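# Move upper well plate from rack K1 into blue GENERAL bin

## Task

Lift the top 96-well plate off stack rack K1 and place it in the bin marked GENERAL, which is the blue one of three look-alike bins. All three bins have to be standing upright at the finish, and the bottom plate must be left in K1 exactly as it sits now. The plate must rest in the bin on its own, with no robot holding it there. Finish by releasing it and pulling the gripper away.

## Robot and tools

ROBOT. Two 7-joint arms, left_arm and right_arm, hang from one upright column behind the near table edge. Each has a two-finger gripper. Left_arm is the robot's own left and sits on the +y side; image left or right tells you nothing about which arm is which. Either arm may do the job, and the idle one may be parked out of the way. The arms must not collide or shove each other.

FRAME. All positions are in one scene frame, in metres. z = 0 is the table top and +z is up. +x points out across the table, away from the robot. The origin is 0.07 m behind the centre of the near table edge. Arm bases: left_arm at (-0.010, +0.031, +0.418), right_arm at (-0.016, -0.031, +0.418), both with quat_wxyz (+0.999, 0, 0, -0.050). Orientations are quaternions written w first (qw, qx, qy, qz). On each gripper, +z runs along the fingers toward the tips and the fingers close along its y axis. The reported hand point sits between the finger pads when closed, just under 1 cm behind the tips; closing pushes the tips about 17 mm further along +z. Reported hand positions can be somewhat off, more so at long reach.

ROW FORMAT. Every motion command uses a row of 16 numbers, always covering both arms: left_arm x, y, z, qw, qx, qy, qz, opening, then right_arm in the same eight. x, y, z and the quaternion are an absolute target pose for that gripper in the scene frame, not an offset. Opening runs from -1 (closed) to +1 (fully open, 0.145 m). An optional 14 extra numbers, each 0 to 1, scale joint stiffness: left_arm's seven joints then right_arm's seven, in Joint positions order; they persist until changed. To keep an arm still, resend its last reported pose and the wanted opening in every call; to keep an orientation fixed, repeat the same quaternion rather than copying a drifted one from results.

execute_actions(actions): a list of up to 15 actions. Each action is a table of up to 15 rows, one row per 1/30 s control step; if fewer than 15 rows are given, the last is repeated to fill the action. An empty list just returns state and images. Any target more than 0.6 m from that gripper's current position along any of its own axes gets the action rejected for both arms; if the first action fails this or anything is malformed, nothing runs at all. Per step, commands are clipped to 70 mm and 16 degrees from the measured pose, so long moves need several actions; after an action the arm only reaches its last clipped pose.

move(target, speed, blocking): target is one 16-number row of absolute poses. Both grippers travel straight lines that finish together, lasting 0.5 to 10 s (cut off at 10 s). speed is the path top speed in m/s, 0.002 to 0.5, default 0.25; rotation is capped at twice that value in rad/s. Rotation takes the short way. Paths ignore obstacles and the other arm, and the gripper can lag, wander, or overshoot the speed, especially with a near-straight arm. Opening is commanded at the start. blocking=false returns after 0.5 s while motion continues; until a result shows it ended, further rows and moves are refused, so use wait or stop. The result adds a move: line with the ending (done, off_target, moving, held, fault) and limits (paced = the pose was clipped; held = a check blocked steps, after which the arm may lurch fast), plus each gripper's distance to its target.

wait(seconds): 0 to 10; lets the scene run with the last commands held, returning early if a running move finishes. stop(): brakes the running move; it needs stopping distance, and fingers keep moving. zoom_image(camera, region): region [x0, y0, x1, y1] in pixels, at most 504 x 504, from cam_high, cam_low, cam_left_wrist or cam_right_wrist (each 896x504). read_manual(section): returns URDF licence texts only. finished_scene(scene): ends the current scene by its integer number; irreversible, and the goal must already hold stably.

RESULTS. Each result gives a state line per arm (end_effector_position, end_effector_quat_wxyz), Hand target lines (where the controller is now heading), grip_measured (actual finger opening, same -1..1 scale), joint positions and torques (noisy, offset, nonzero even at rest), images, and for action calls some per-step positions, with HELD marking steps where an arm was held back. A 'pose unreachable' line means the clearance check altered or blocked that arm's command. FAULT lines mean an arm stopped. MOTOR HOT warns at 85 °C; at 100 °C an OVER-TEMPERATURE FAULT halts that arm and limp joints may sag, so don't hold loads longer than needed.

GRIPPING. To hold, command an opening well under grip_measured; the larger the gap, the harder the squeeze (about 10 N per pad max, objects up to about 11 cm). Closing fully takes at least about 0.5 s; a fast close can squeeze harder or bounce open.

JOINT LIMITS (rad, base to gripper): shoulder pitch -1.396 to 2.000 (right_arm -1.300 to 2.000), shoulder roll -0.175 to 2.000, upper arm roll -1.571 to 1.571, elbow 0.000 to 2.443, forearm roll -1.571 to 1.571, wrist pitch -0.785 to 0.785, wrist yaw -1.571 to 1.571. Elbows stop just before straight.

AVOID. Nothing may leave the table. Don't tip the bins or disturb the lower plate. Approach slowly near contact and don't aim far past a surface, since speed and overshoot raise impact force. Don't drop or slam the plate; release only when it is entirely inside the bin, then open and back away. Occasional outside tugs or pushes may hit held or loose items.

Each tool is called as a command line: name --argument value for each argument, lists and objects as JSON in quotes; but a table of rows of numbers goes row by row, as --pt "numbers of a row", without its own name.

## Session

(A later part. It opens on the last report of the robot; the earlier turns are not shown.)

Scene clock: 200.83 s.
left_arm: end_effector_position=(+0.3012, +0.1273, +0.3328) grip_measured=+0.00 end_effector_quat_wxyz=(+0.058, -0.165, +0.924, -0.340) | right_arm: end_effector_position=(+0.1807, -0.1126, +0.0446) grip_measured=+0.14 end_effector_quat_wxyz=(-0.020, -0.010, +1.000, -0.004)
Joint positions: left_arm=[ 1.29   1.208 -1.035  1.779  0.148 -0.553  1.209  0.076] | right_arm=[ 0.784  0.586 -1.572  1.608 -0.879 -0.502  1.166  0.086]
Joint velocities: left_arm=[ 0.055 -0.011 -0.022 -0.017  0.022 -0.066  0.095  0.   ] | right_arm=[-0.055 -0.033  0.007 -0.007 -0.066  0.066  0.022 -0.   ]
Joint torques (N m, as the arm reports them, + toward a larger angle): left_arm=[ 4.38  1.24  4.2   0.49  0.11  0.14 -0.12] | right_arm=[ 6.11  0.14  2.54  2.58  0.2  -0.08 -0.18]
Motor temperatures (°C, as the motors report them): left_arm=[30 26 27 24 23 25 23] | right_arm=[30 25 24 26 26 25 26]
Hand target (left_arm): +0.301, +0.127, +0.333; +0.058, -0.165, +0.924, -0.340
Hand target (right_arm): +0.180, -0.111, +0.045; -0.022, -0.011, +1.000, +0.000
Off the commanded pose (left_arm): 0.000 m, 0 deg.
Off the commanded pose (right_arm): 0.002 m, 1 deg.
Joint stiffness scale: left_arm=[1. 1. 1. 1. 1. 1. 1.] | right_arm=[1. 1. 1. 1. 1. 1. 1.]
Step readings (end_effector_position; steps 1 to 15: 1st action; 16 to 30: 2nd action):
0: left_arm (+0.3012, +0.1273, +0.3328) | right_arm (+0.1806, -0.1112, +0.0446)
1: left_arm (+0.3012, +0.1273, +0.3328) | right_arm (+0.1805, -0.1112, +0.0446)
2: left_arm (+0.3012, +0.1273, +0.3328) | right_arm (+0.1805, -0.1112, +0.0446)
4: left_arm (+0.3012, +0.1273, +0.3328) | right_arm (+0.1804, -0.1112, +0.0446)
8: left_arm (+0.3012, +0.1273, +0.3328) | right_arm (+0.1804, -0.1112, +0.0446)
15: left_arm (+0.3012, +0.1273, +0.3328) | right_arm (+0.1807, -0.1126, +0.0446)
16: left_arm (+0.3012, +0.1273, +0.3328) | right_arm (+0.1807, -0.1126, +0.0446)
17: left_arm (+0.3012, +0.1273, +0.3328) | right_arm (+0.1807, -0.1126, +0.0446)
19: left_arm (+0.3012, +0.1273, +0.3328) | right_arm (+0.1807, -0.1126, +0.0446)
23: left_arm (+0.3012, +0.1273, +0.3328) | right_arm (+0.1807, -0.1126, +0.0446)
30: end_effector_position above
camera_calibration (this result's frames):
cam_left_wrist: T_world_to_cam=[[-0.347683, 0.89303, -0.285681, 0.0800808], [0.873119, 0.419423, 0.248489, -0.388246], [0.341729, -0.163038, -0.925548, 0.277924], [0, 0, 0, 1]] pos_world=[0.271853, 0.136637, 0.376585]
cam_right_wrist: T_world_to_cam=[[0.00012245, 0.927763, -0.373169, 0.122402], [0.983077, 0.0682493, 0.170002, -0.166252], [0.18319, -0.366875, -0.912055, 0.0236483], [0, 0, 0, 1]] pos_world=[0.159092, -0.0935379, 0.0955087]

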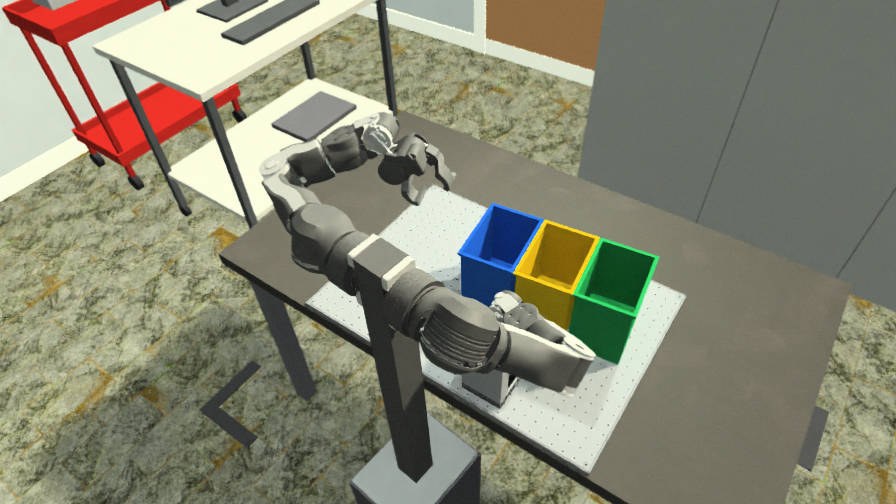

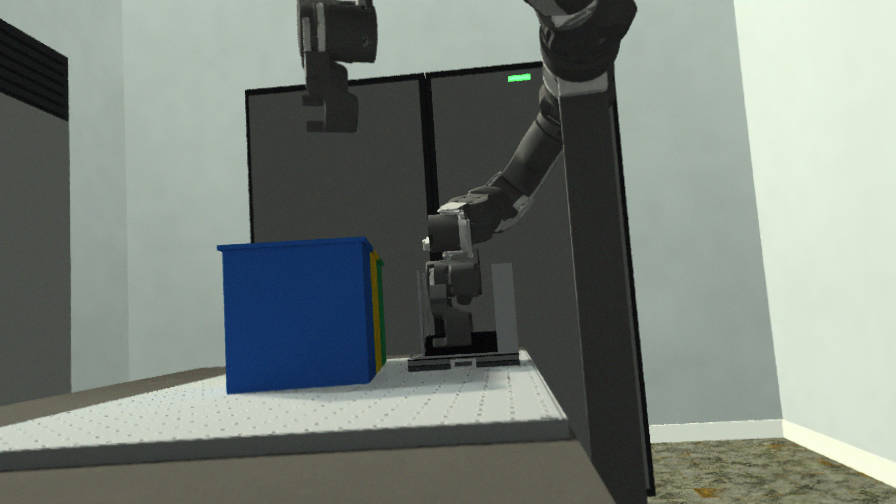

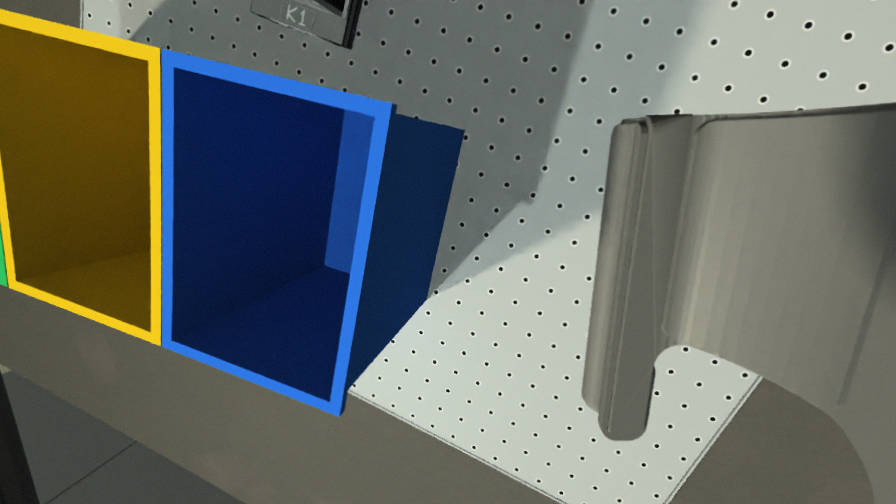

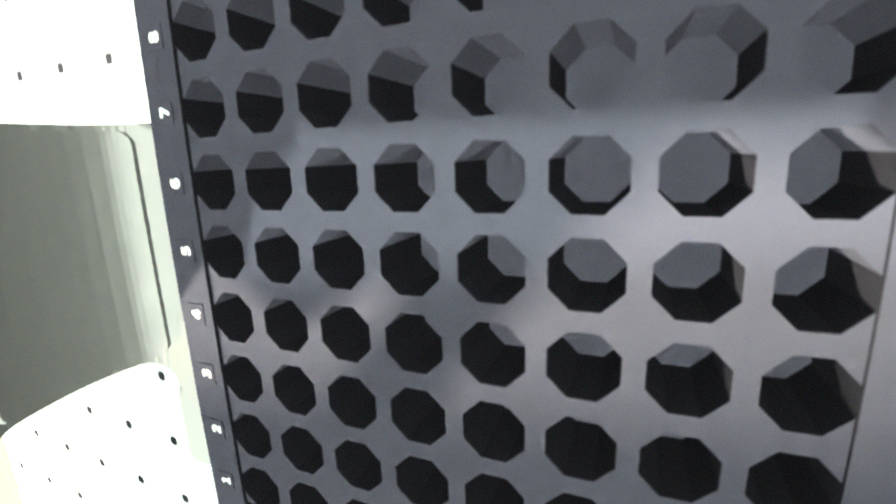

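move --target '[0.3012, 0.1273, 0.3328, 0.058, -0.165, 0.924, -0.340, 0.0, 0.1812, -0.1135, 0.075, -0.0218, -0.0105, 0.9997, 0.0002, -0.4]' --speed 0.05

zoom_image --camera "cam_low" --region '[400, 250, 530, 380]'

Scene clock: 204.60 s.
left_arm: end_effector_position=(+0.3012, +0.1273, +0.3328) grip_measured=+0.00 end_effector_quat_wxyz=(+0.058, -0.165, +0.924, -0.340) | right_arm: end_effector_position=(+0.1816, -0.1129, +0.0744) grip_measured=+0.14 end_effector_quat_wxyz=(-0.022, -0.011, +1.000, +0.002)
Joint positions: left_arm=[ 1.29   1.208 -1.035  1.779  0.148 -0.553  1.209  0.076] | right_arm=[ 0.863  0.637 -1.571  1.725 -0.766 -0.491  1.241  0.086]
Joint velocities: left_arm=[ 0.033  0.011 -0.007 -0.012 -0.022 -0.007 -0.007  0.   ] | right_arm=[ 0.011  0.011  0.002 -0.002 -0.051 -0.022  0.066  0.   ]
Joint torques (N m, as the arm reports them, + toward a larger angle): left_arm=[ 4.37  1.26  4.2   0.49  0.12  0.14 -0.12] | right_arm=[7.24 0.74 2.55 2.87 0.2  0.04 0.17]
Motor temperatures (°C, as the motors report them): left_arm=[30 26 27 24 23 25 23] | right_arm=[30 25 25 26 26 25 26]
Hand target (left_arm): +0.301, +0.127, +0.333; +0.058, -0.165, +0.924, -0.340
Hand target (right_arm): +0.182, -0.113, +0.075; -0.021, -0.011, +1.000, +0.000
Off the commanded pose (left_arm): 0.000 m, 0 deg.
Off the commanded pose (right_arm): 0.001 m, 0 deg.
Joint stiffness scale: left_arm=[1. 1. 1. 1. 1. 1. 1.] | right_arm=[1. 1. 1. 1. 1. 1. 1.]
move: done
camera_calibration (this result's frames):
cam_left_wrist: T_world_to_cam=[[-0.347683, 0.89303, -0.285681, 0.0800808], [0.873119, 0.419423, 0.248489, -0.388246], [0.341729, -0.163038, -0.925548, 0.277924], [0, 0, 0, 1]] pos_world=[0.271853, 0.136637, 0.376585]
cam_right_wrist: T_world_to_cam=[[-0.0034069, 0.932332, -0.361588, 0.134058], [0.983588, 0.0683551, 0.166982, -0.172041], [0.180399, -0.355084, -0.917263, 0.0527226], [0, 0, 0, 1]] pos_world=[0.160163, -0.0945058, 0.125562]

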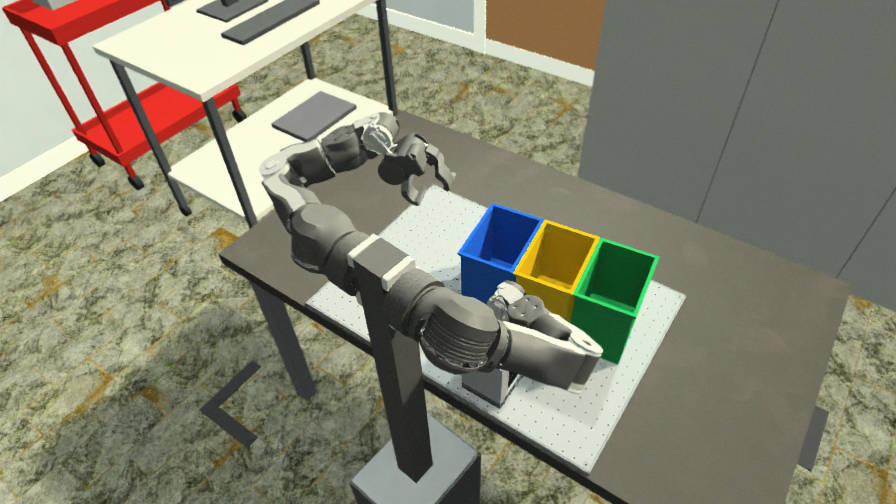

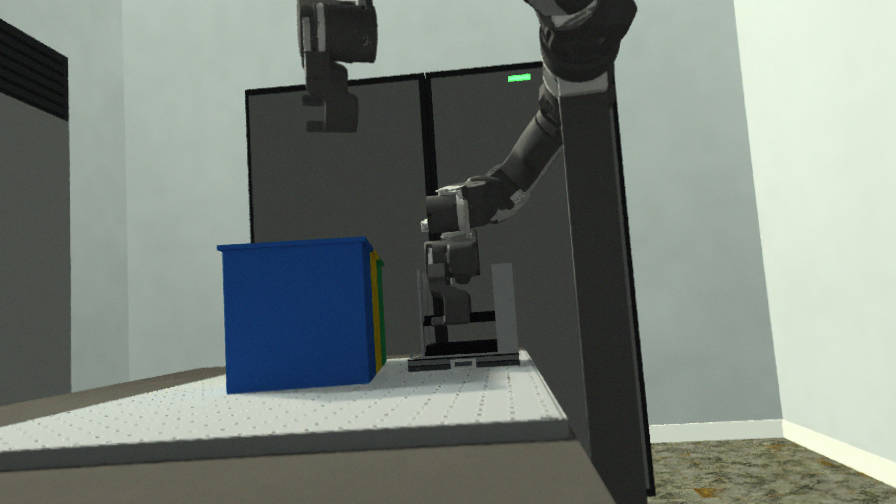

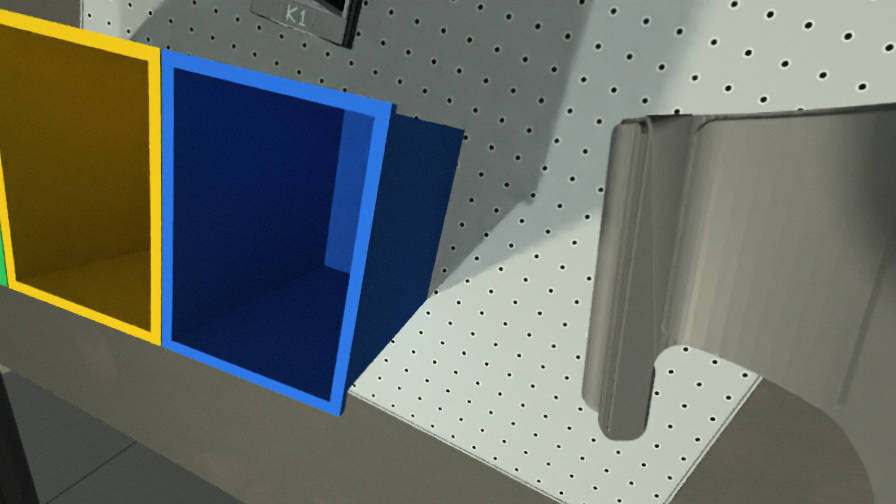

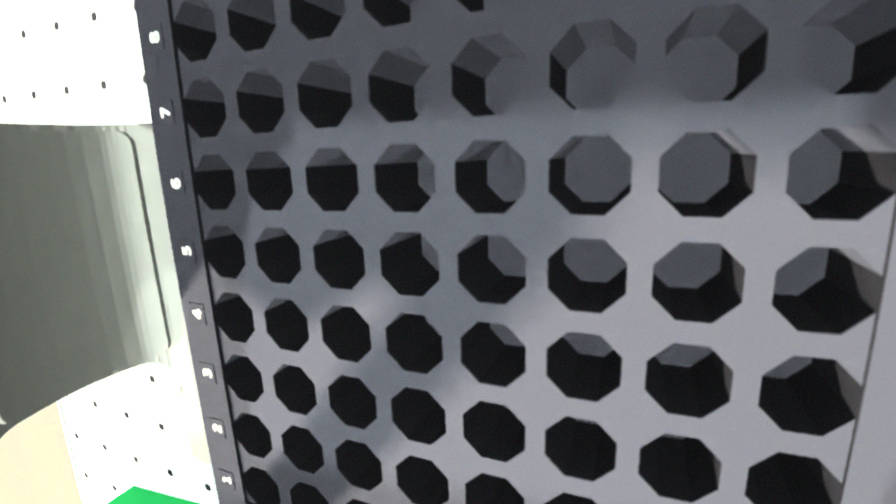

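Region (400, 250, 530, 380) of cam_low's 896x504 image, scaled by 3.877, with more detail than that image has.

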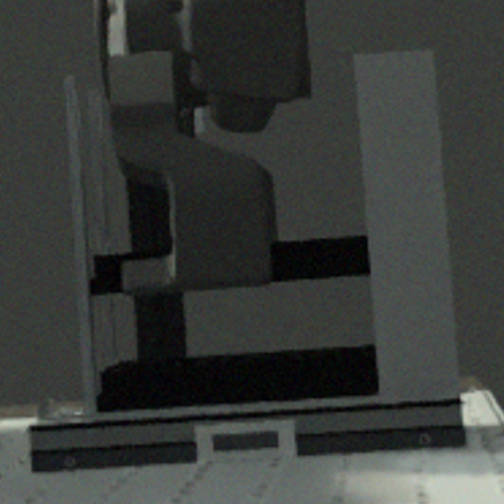

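move --target '[0.332, 0.060, 0.378, 0.0400, -0.0965, 0.9188, -0.3806, -0.3, 0.1845, -0.1120, 0.222, -0.0218, -0.0105, 0.9997, 0.0002, -0.4]' --speed 0.09

Scene clock: 237.37 s.
left_arm: end_effector_position=(+0.3307, +0.0584, +0.3782) grip_measured=-0.30 end_effector_quat_wxyz=(+0.035, -0.098, +0.917, -0.384) | right_arm: end_effector_position=(+0.1895, -0.1098, +0.2239) grip_measured=+0.14 end_effector_quat_wxyz=(-0.017, -0.013, +1.000, +0.005)
Joint positions: left_arm=[ 1.452  0.854 -1.035  1.536  0.207 -0.551  1.313  0.053] | right_arm=[ 1.397  0.725 -1.533  2.043 -0.119 -0.38   1.562  0.086]
Joint velocities: left_arm=[-0.055  0.055  0.007  0.007  0.051 -0.037 -0.022 -0.   ] | right_arm=[-0.077  0.011 -0.007 -0.017 -0.037  0.037 -0.037 -0.   ]
Joint torques (N m, as the arm reports them, + toward a larger angle): left_arm=[6.45 0.58 4.03 0.31 0.22 0.02 0.01] | right_arm=[6.8  0.53 2.29 0.7  0.17 0.13 0.13]
Motor temperatures (°C, as the motors report them): left_arm=[30 26 27 24 23 25 23] | right_arm=[32 25 25 26 25 25 26]
Hand target (left_arm): +0.331, +0.059, +0.378; +0.035, -0.097, +0.919, -0.382
Hand target (right_arm): +0.188, -0.111, +0.223; -0.020, -0.011, +1.000, +0.002
Off the commanded pose (left_arm): 0.002 m, 1 deg.
Off the commanded pose (right_arm): 0.006 m, 1 deg.
Joint stiffness scale: left_arm=[1. 1. 1. 1. 1. 1. 1.] | right_arm=[1. 1. 1. 1. 1. 1. 1.]
move: off_target (right_arm)
camera_calibration (this result's frames):
cam_left_wrist: T_world_to_cam=[[-0.213812, 0.904987, -0.367808, 0.150948], [0.920425, 0.312768, 0.234507, -0.400489], [0.327265, -0.288399, -0.899847, 0.301009], [0, 0, 0, 1]] pos_world=[0.302385, 0.0754651, 0.420299]
cam_right_wrist: T_world_to_cam=[[-0.00195843, 0.934662, -0.355532, 0.183899], [0.981647, 0.0695963, 0.177555, -0.206856], [0.190698, -0.348659, -0.917644, 0.188419], [0, 0, 0, 1]] pos_world=[0.167489, -0.0917932, 0.275012]

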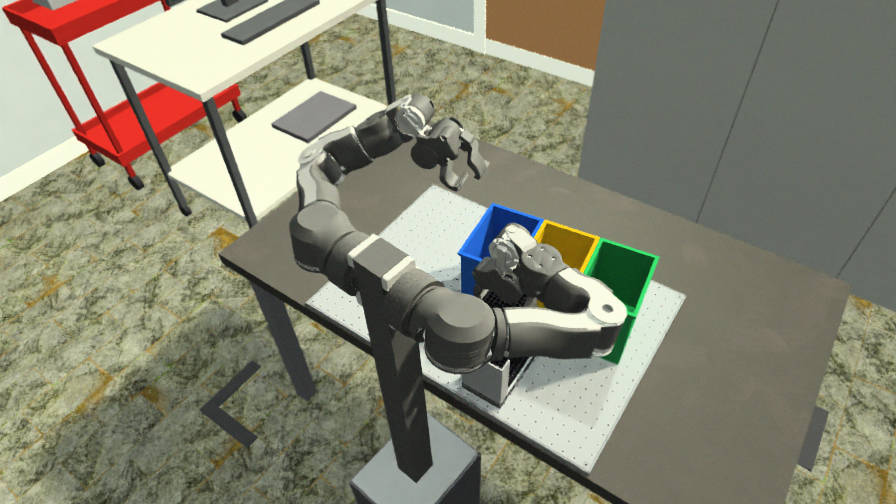

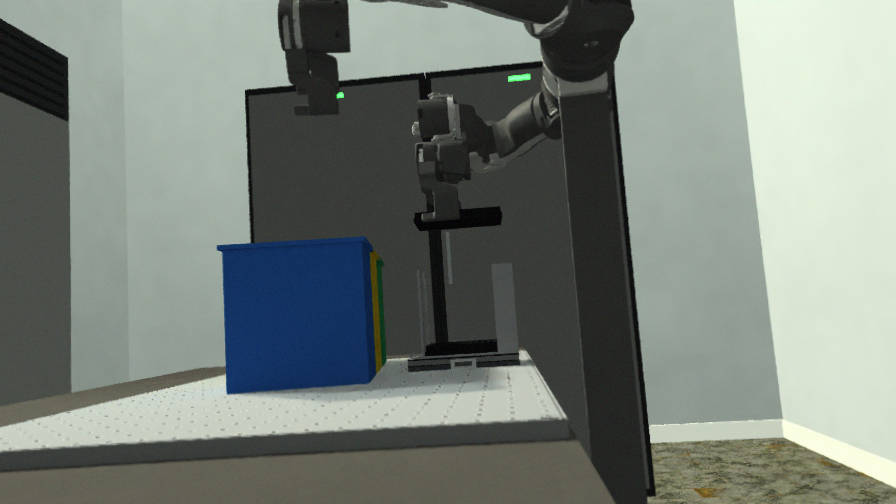

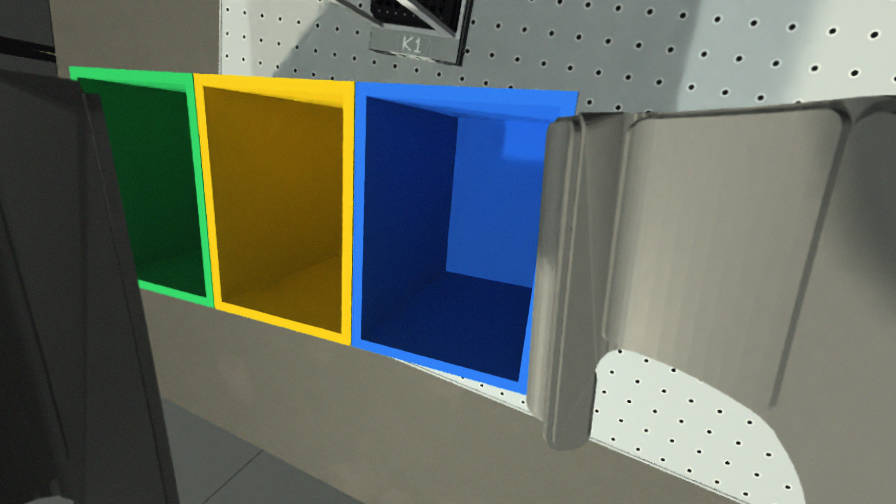

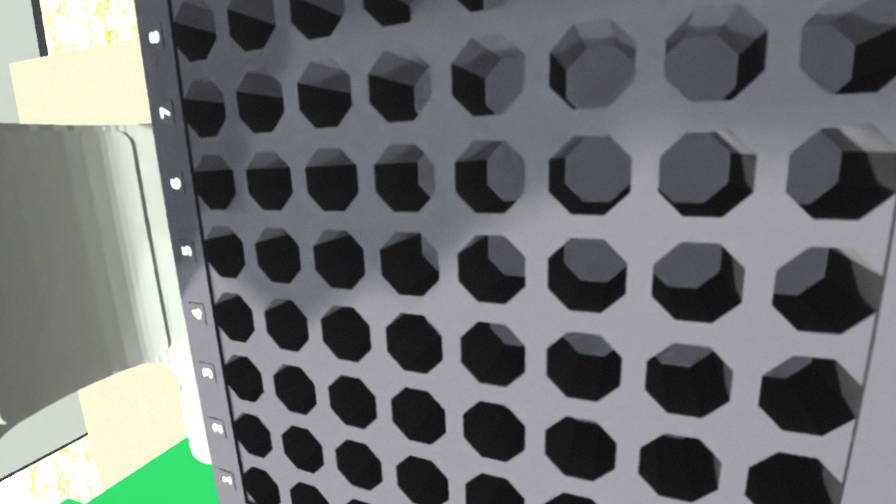

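move --target '[0.3307, 0.0584, 0.3782, 0.035, -0.098, 0.917, -0.384, -0.3, 0.335, -0.042, 0.250, -0.2974, 0.5814, 0.7180, 0.2408, -0.4]' --speed 0.3

Scene clock: 247.77 s.
left_arm: end_effector_position=(+0.3307, +0.0584, +0.3782) grip_measured=-0.30 end_effector_quat_wxyz=(+0.035, -0.098, +0.917, -0.384) | right_arm: end_effector_position=(+0.3365, -0.0428, +0.2498) grip_measured=+0.14 end_effector_quat_wxyz=(-0.292, +0.577, +0.721, +0.248)
Joint positions: left_arm=[ 1.452  0.854 -1.035  1.536  0.207 -0.551  1.313  0.053] | right_arm=[ 1.309  0.349 -1.279  0.928  0.479  0.154  1.4    0.086]
Joint velocities: left_arm=[-0.011  0.011 -0.012 -0.002 -0.037  0.037 -0.007  0.   ] | right_arm=[-0.011  0.077 -0.017 -0.012  0.007  0.022 -0.007  0.   ]
Joint torques (N m, as the arm reports them, + toward a larger angle): left_arm=[ 5.96  0.37  4.16  0.41  0.18  0.1  -0.14] | right_arm=[10.05 -0.17  3.15  1.05  0.55  0.09 -0.22]
Motor temperatures (°C, as the motors report them): left_arm=[31 26 27 24 23 25 23] | right_arm=[32 25 25 26 26 25 26]
Hand target (left_arm): +0.331, +0.058, +0.378; +0.035, -0.098, +0.917, -0.384
Hand target (right_arm): +0.337, -0.042, +0.249; -0.293, +0.580, +0.718, +0.250
Off the commanded pose (left_arm): 0.000 m, 0 deg.
Off the commanded pose (right_arm): 0.002 m, 1 deg.
Joint stiffness scale: left_arm=[1. 1. 1. 1. 1. 1. 1.] | right_arm=[1. 1. 1. 1. 1. 1. 1.]
move: done
camera_calibration (this result's frames):
cam_left_wrist: T_world_to_cam=[[-0.213812, 0.904987, -0.367808, 0.150948], [0.920425, 0.312768, 0.234507, -0.400489], [0.327265, -0.288399, -0.899847, 0.301009], [0, 0, 0, 1]] pos_world=[0.302385, 0.0754651, 0.420299]
cam_right_wrist: T_world_to_cam=[[0.865524, 0.426159, -0.263167, -0.20601], [0.233277, -0.807942, -0.54112, 0.0333959], [-0.443227, 0.406961, -0.798707, 0.423477], [0, 0, 0, 1]] pos_world=[0.358213, -0.0575639, 0.30209]

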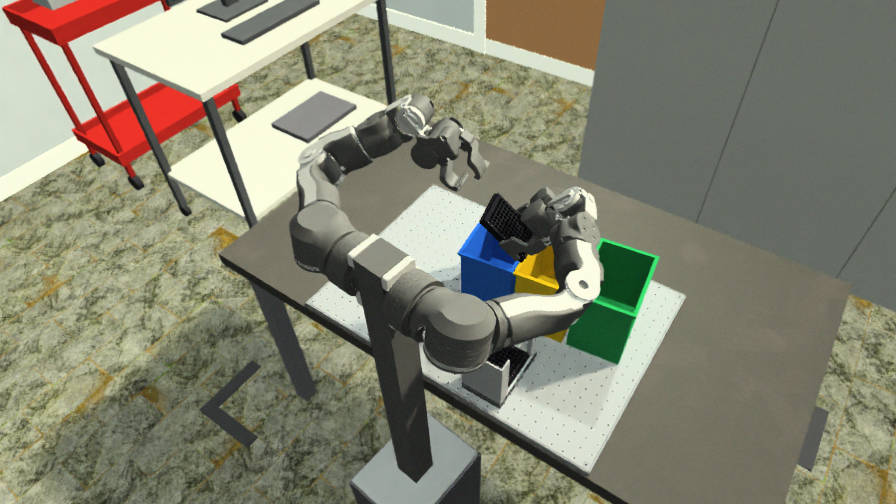

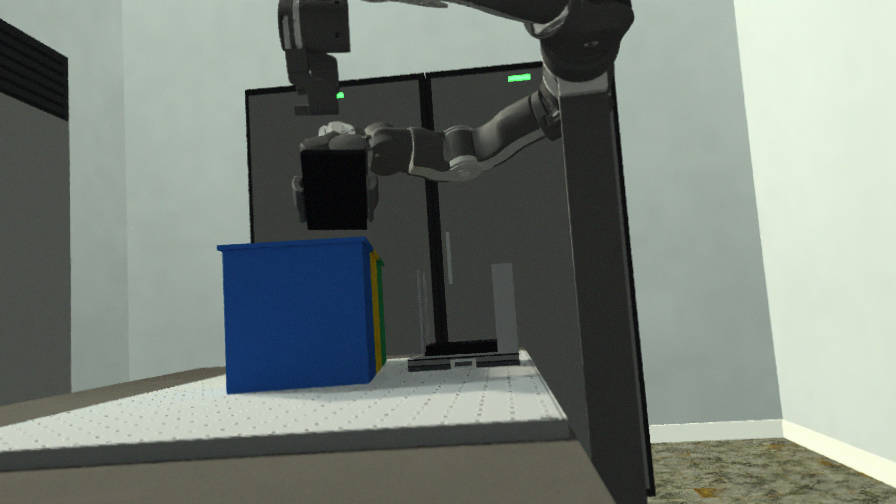

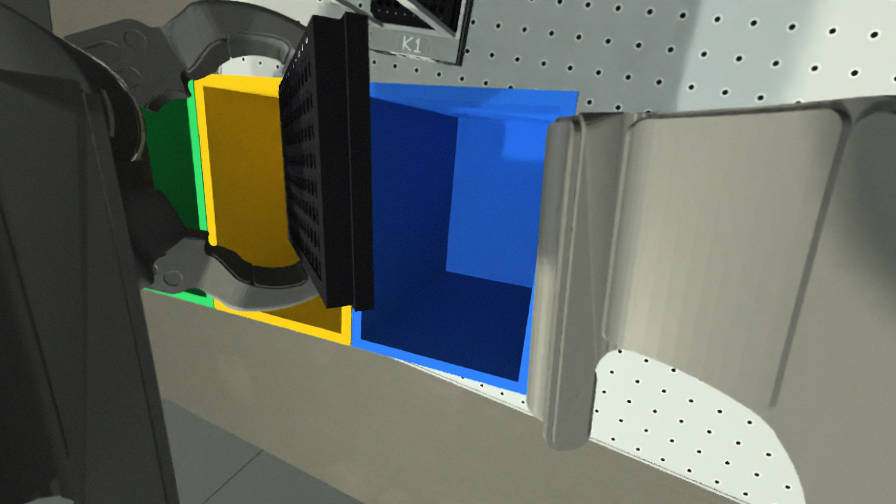

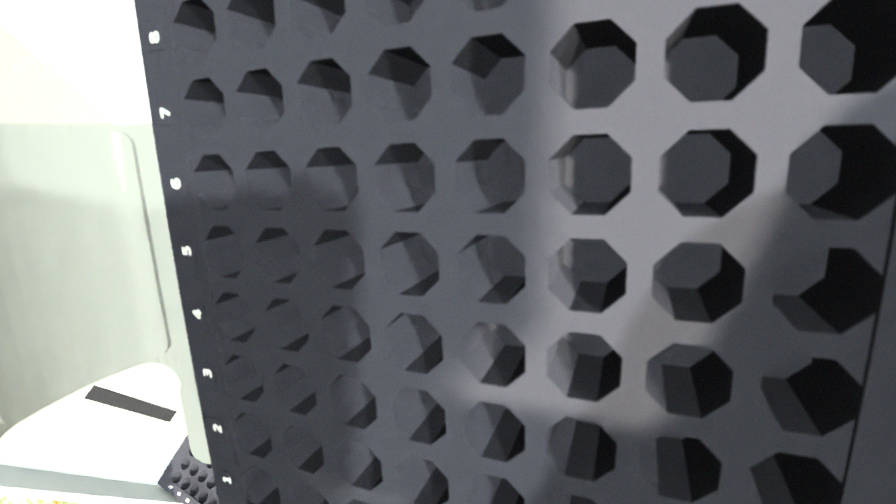

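zoom_image --camera "cam_left_wrist" --region '[240, 0, 420, 330]'

Region (240, 0, 420, 330) of cam_left_wrist's 896x504 image, scaled by 1.527, with more detail than that image has; it fills the left 275 columns of this view, and the rest is white.

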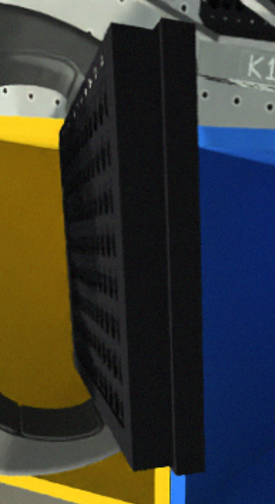

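move --target '[0.3287, -0.0012, 0.3117, 0.0585, -0.0934, 0.9099, -0.4001, -0.5, 0.3365, -0.0428, 0.2498, -0.292, 0.577, 0.721, 0.248, -0.4]' --speed 0.1

Scene clock: 283.67 s.
left_arm: end_effector_position=(+0.3286, -0.0009, +0.3104) grip_measured=-0.50 end_effector_quat_wxyz=(+0.058, -0.094, +0.911, -0.397) | right_arm: end_effector_position=(+0.3365, -0.0427, +0.2499) grip_measured=+0.14 end_effector_quat_wxyz=(-0.292, +0.577, +0.721, +0.248)
Joint positions: left_arm=[ 1.203  0.706 -1.035  1.638 -0.165 -0.425  1.06   0.038] | right_arm=[ 1.309  0.349 -1.279  0.928  0.48   0.154  1.4    0.086]
Joint velocities: left_arm=[ 0.055  0.077  0.002 -0.007  0.007  0.007 -0.022 -0.   ] | right_arm=[-0.033  0.077  0.017  0.002 -0.095  0.051  0.037 -0.   ]
Joint torques (N m, as the arm reports them, + toward a larger angle): left_arm=[ 6.01  0.78  4.76  1.37  0.06  0.24 -0.31] | right_arm=[11.03  0.    2.82  1.33  0.5  -0.06 -0.04]
Motor temperatures (°C, as the motors report them): left_arm=[33 25 28 24 23 25 23] | right_arm=[36 25 26 26 26 25 26]
Hand target (left_arm): +0.329, -0.001, +0.311; +0.059, -0.096, +0.910, -0.400
Hand target (right_arm): +0.336, -0.043, +0.250; -0.292, +0.577, +0.721, +0.248
Off the commanded pose (left_arm): 0.001 m, 0 deg.
Off the commanded pose (right_arm): 0.000 m, 0 deg.
Joint stiffness scale: left_arm=[1. 1. 1. 1. 1. 1. 1.] | right_arm=[1. 1. 1. 1. 1. 1. 1.]
move: done
camera_calibration (this result's frames):
cam_left_wrist: T_world_to_cam=[[-0.20376, 0.893986, -0.399088, 0.185642], [0.905385, 0.327169, 0.270625, -0.370327], [0.372504, -0.306186, -0.876066, 0.201263], [0, 0, 0, 1]] pos_world=[0.298144, 0.0168224, 0.350627]
cam_right_wrist: T_world_to_cam=[[0.865479, 0.426253, -0.263161, -0.205982], [0.233192, -0.807755, -0.541437, 0.0335716], [-0.443359, 0.407235, -0.798494, 0.423489], [0, 0, 0, 1]] pos_world=[0.358202, -0.0575418, 0.302124]

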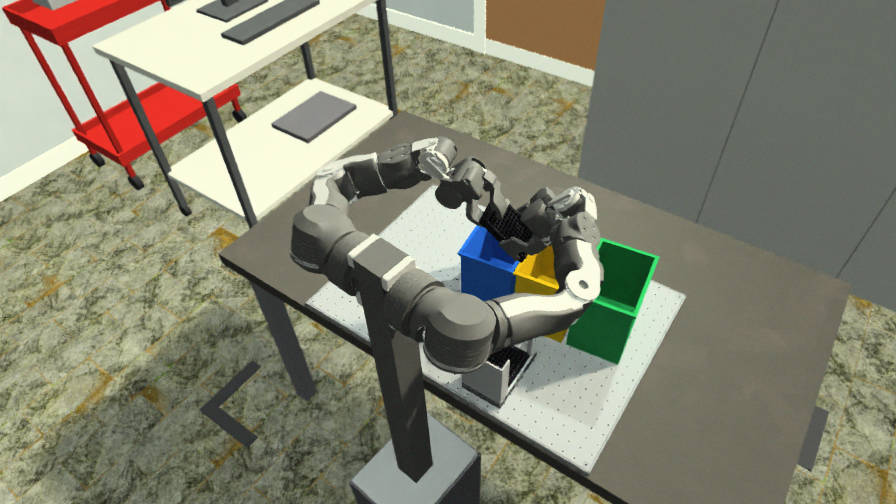

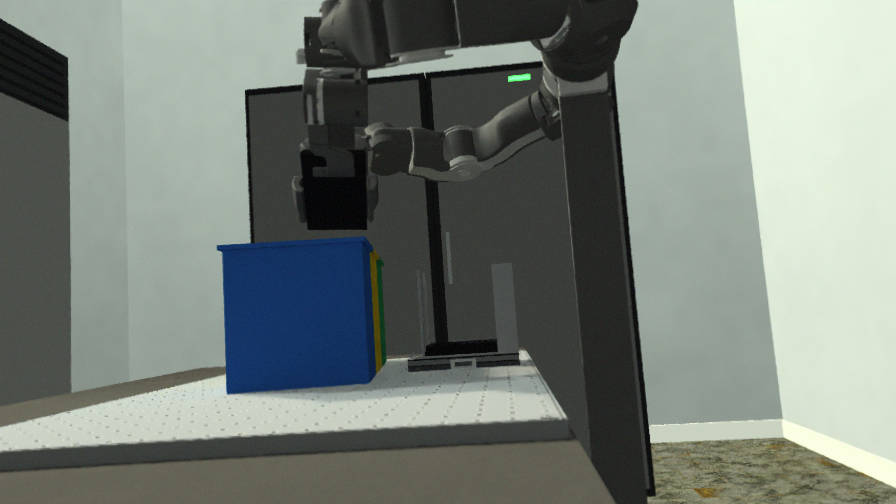

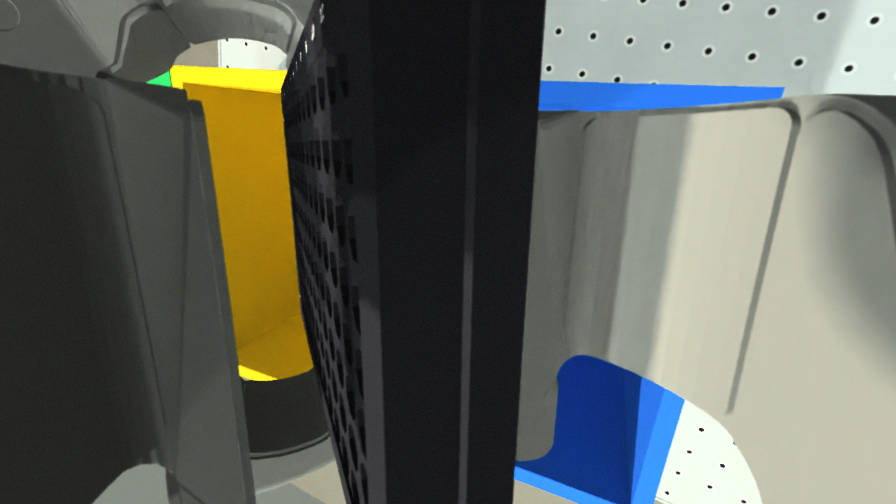

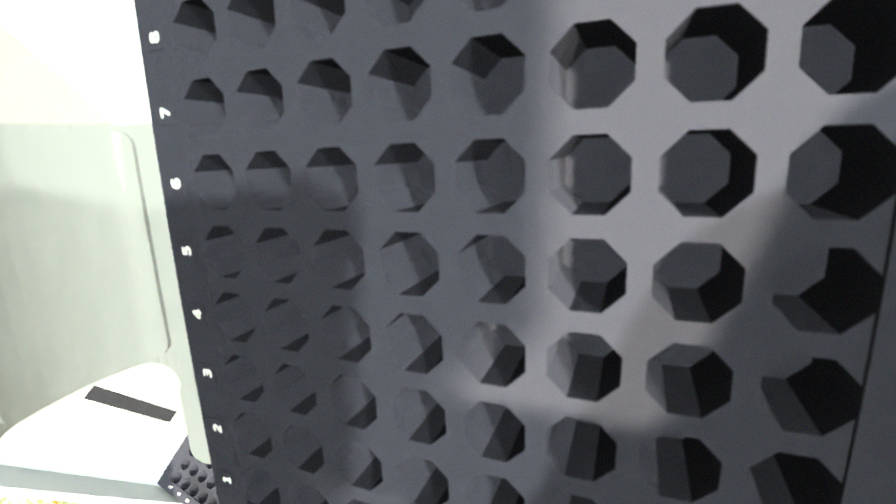

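execute_actions --actions '[[[0.3286,-0.0009,0.3104,0.058,-0.094,0.911,-0.397,-0.56,0.3365,-0.0428,0.2498,-0.292,0.577,0.721,0.248,-0.4],[0.3286,-0.0009,0.3104,0.058,-0.094,0.911,-0.397,-0.62,0.3365,-0.0428,0.2498,-0.292,0.577,0.721,0.248,-0.4],[0.3286,-0.0009,0.3104,0.058,-0.094,0.911,-0.397,-0.67,0.3365,-0.0428,0.2498,-0.292,0.577,0.721,0.248,-0.4],[0.3286,-0.0009,0.3104,0.058,-0.094,0.911,-0.397,-0.71,0.3365,-0.0428,0.2498,-0.292,0.577,0.721,0.248,-0.4],[0.3286,-0.0009,0.3104,0.058,-0.094,0.911,-0.397,-0.74,0.3365,-0.0428,0.2498,-0.292,0.577,0.721,0.248,-0.4],[0.3286,-0.0009,0.3104,0.058,-0.094,0.911,-0.397,-0.77,0.3365,-0.0428,0.2498,-0.292,0.577,0.721,0.248,-0.4],[0.3286,-0.0009,0.3104,0.058,-0.094,0.911,-0.397,-0.80,0.3365,-0.0428,0.2498,-0.292,0.577,0.721,0.248,-0.4],[0.3286,-0.0009,0.3104,0.058,-0.094,0.911,-0.397,-0.82,0.3365,-0.0428,0.2498,-0.292,0.577,0.721,0.248,-0.4],[0.3286,-0.0009,0.3104,0.058,-0.094,0.911,-0.397,-0.84,0.3365,-0.0428,0.2498,-0.292,0.577,0.721,0.248,-0.4],[0.3286,-0.0009,0.3104,0.058,-0.094,0.911,-0.397,-0.86,0.3365,-0.0428,0.2498,-0.292,0.577,0.721,0.248,-0.4],[0.3286,-0.0009,0.3104,0.058,-0.094,0.911,-0.397,-0.89,0.3365,-0.0428,0.2498,-0.292,0.577,0.721,0.248,-0.4],[0.3286,-0.0009,0.3104,0.058,-0.094,0.911,-0.397,-0.92,0.3365,-0.0428,0.2498,-0.292,0.577,0.721,0.248,-0.4],[0.3286,-0.0009,0.3104,0.058,-0.094,0.911,-0.397,-0.95,0.3365,-0.0428,0.2498,-0.292,0.577,0.721,0.248,-0.4],[0.3286,-0.0009,0.3104,0.058,-0.094,0.911,-0.397,-1.0,0.3365,-0.0428,0.2498,-0.292,0.577,0.721,0.248,-0.4]]]'

Scene clock: 295.30 s.
left_arm: end_effector_position=(+0.3287, -0.0006, +0.3102) grip_measured=-0.83 end_effector_quat_wxyz=(+0.058, -0.094, +0.912, -0.396) | right_arm: end_effector_position=(+0.3365, -0.0427, +0.2500) grip_measured=+0.14 end_effector_quat_wxyz=(-0.293, +0.577, +0.721, +0.248)
Joint positions: left_arm=[ 1.203  0.706 -1.035  1.638 -0.166 -0.425  1.061  0.013] | right_arm=[ 1.309  0.349 -1.279  0.928  0.481  0.154  1.4    0.086]
Joint velocities: left_arm=[-0.033 -0.077  0.007 -0.007  0.022  0.051  0.066  0.   ] | right_arm=[-0.011 -0.121 -0.002 -0.012  0.022  0.022  0.037  0.   ]
Joint torques (N m, as the arm reports them, + toward a larger angle): left_arm=[ 6.05  0.62  4.35  1.43  0.12  0.15 -0.19] | right_arm=[11.06 -0.01  2.8   1.28  0.46 -0.08 -0.06]
Motor temperatures (°C, as the motors report them): left_arm=[33 25 28 24 23 25 23] | right_arm=[37 25 26 26 26 25 26]
Hand target (left_arm): +0.329, -0.001, +0.310; +0.058, -0.094, +0.911, -0.397
Hand target (right_arm): +0.336, -0.043, +0.250; -0.292, +0.577, +0.721, +0.248
Off the commanded pose (left_arm): 0.000 m, 0 deg.
Off the commanded pose (right_arm): 0.000 m, 0 deg.
Joint stiffness scale: left_arm=[1. 1. 1. 1. 1. 1. 1.] | right_arm=[1. 1. 1. 1. 1. 1. 1.]
Step readings (end_effector_position):
0: left_arm (+0.3286, -0.0009, +0.3104) | right_arm (+0.3365, -0.0427, +0.2499)
1: left_arm (+0.3286, -0.0009, +0.3104) | right_arm (+0.3365, -0.0427, +0.2499)
2: left_arm (+0.3286, -0.0009, +0.3104) | right_arm (+0.3365, -0.0427, +0.2499)
4: left_arm (+0.3286, -0.0009, +0.3104) | right_arm (+0.3365, -0.0427, +0.2499)
8: left_arm (+0.3287, -0.0008, +0.3103) | right_arm (+0.3365, -0.0429, +0.2499)
15: end_effector_position above
camera_calibration (this result's frames):
cam_left_wrist: T_world_to_cam=[[-0.204173, 0.894536, -0.397641, 0.185001], [0.905091, 0.327267, 0.271492, -0.370662], [0.372994, -0.30447, -0.876455, 0.20111], [0, 0, 0, 1]] pos_world=[0.298242, 0.0170471, 0.350459]
cam_right_wrist: T_world_to_cam=[[0.865456, 0.426283, -0.263187, -0.205896], [0.232547, -0.807143, -0.542625, 0.0342125], [-0.443742, 0.408415, -0.797678, 0.423567], [0, 0, 0, 1]] pos_world=[0.358192, -0.057607, 0.302246]

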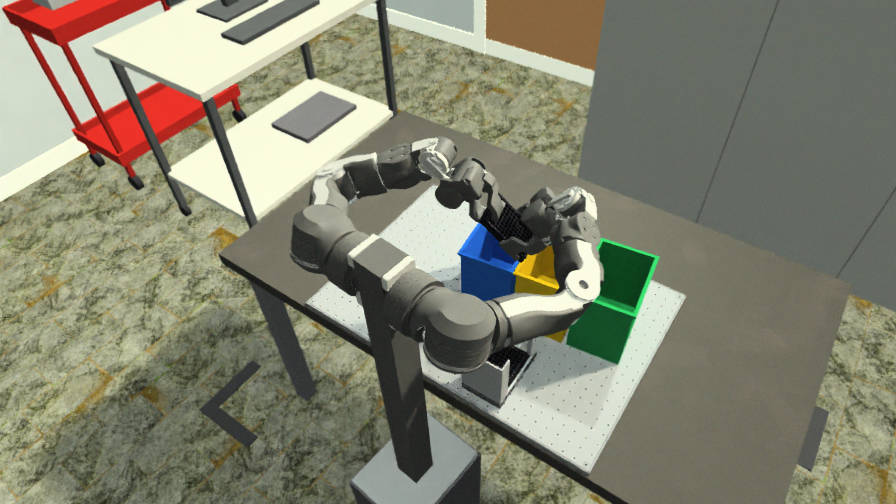

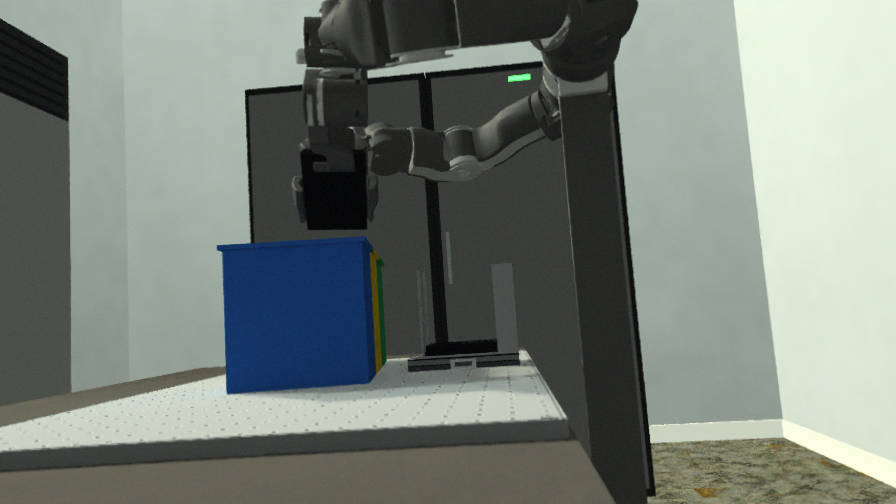

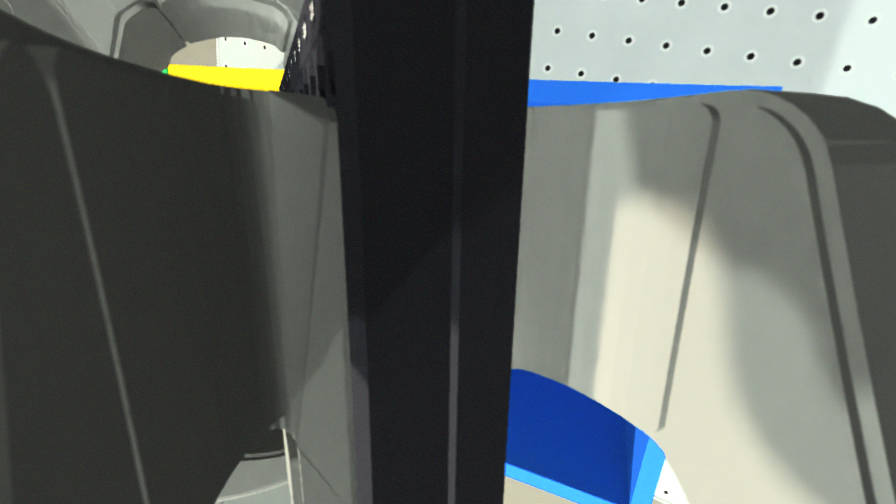

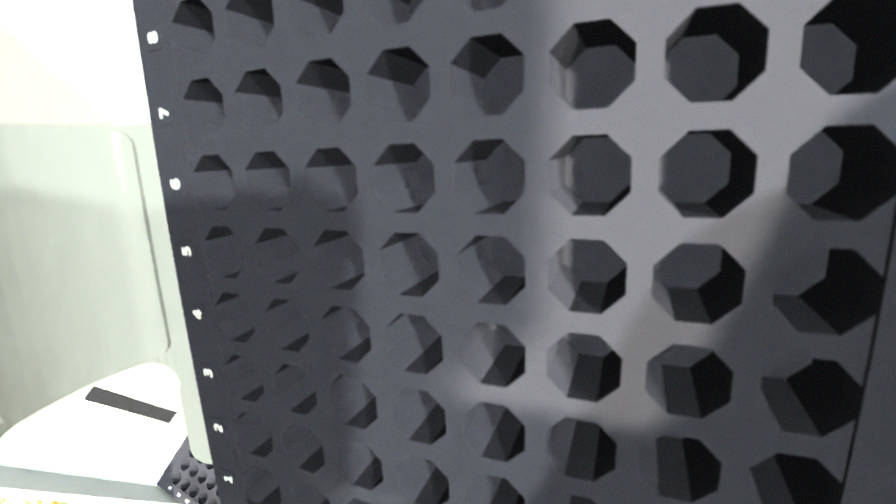

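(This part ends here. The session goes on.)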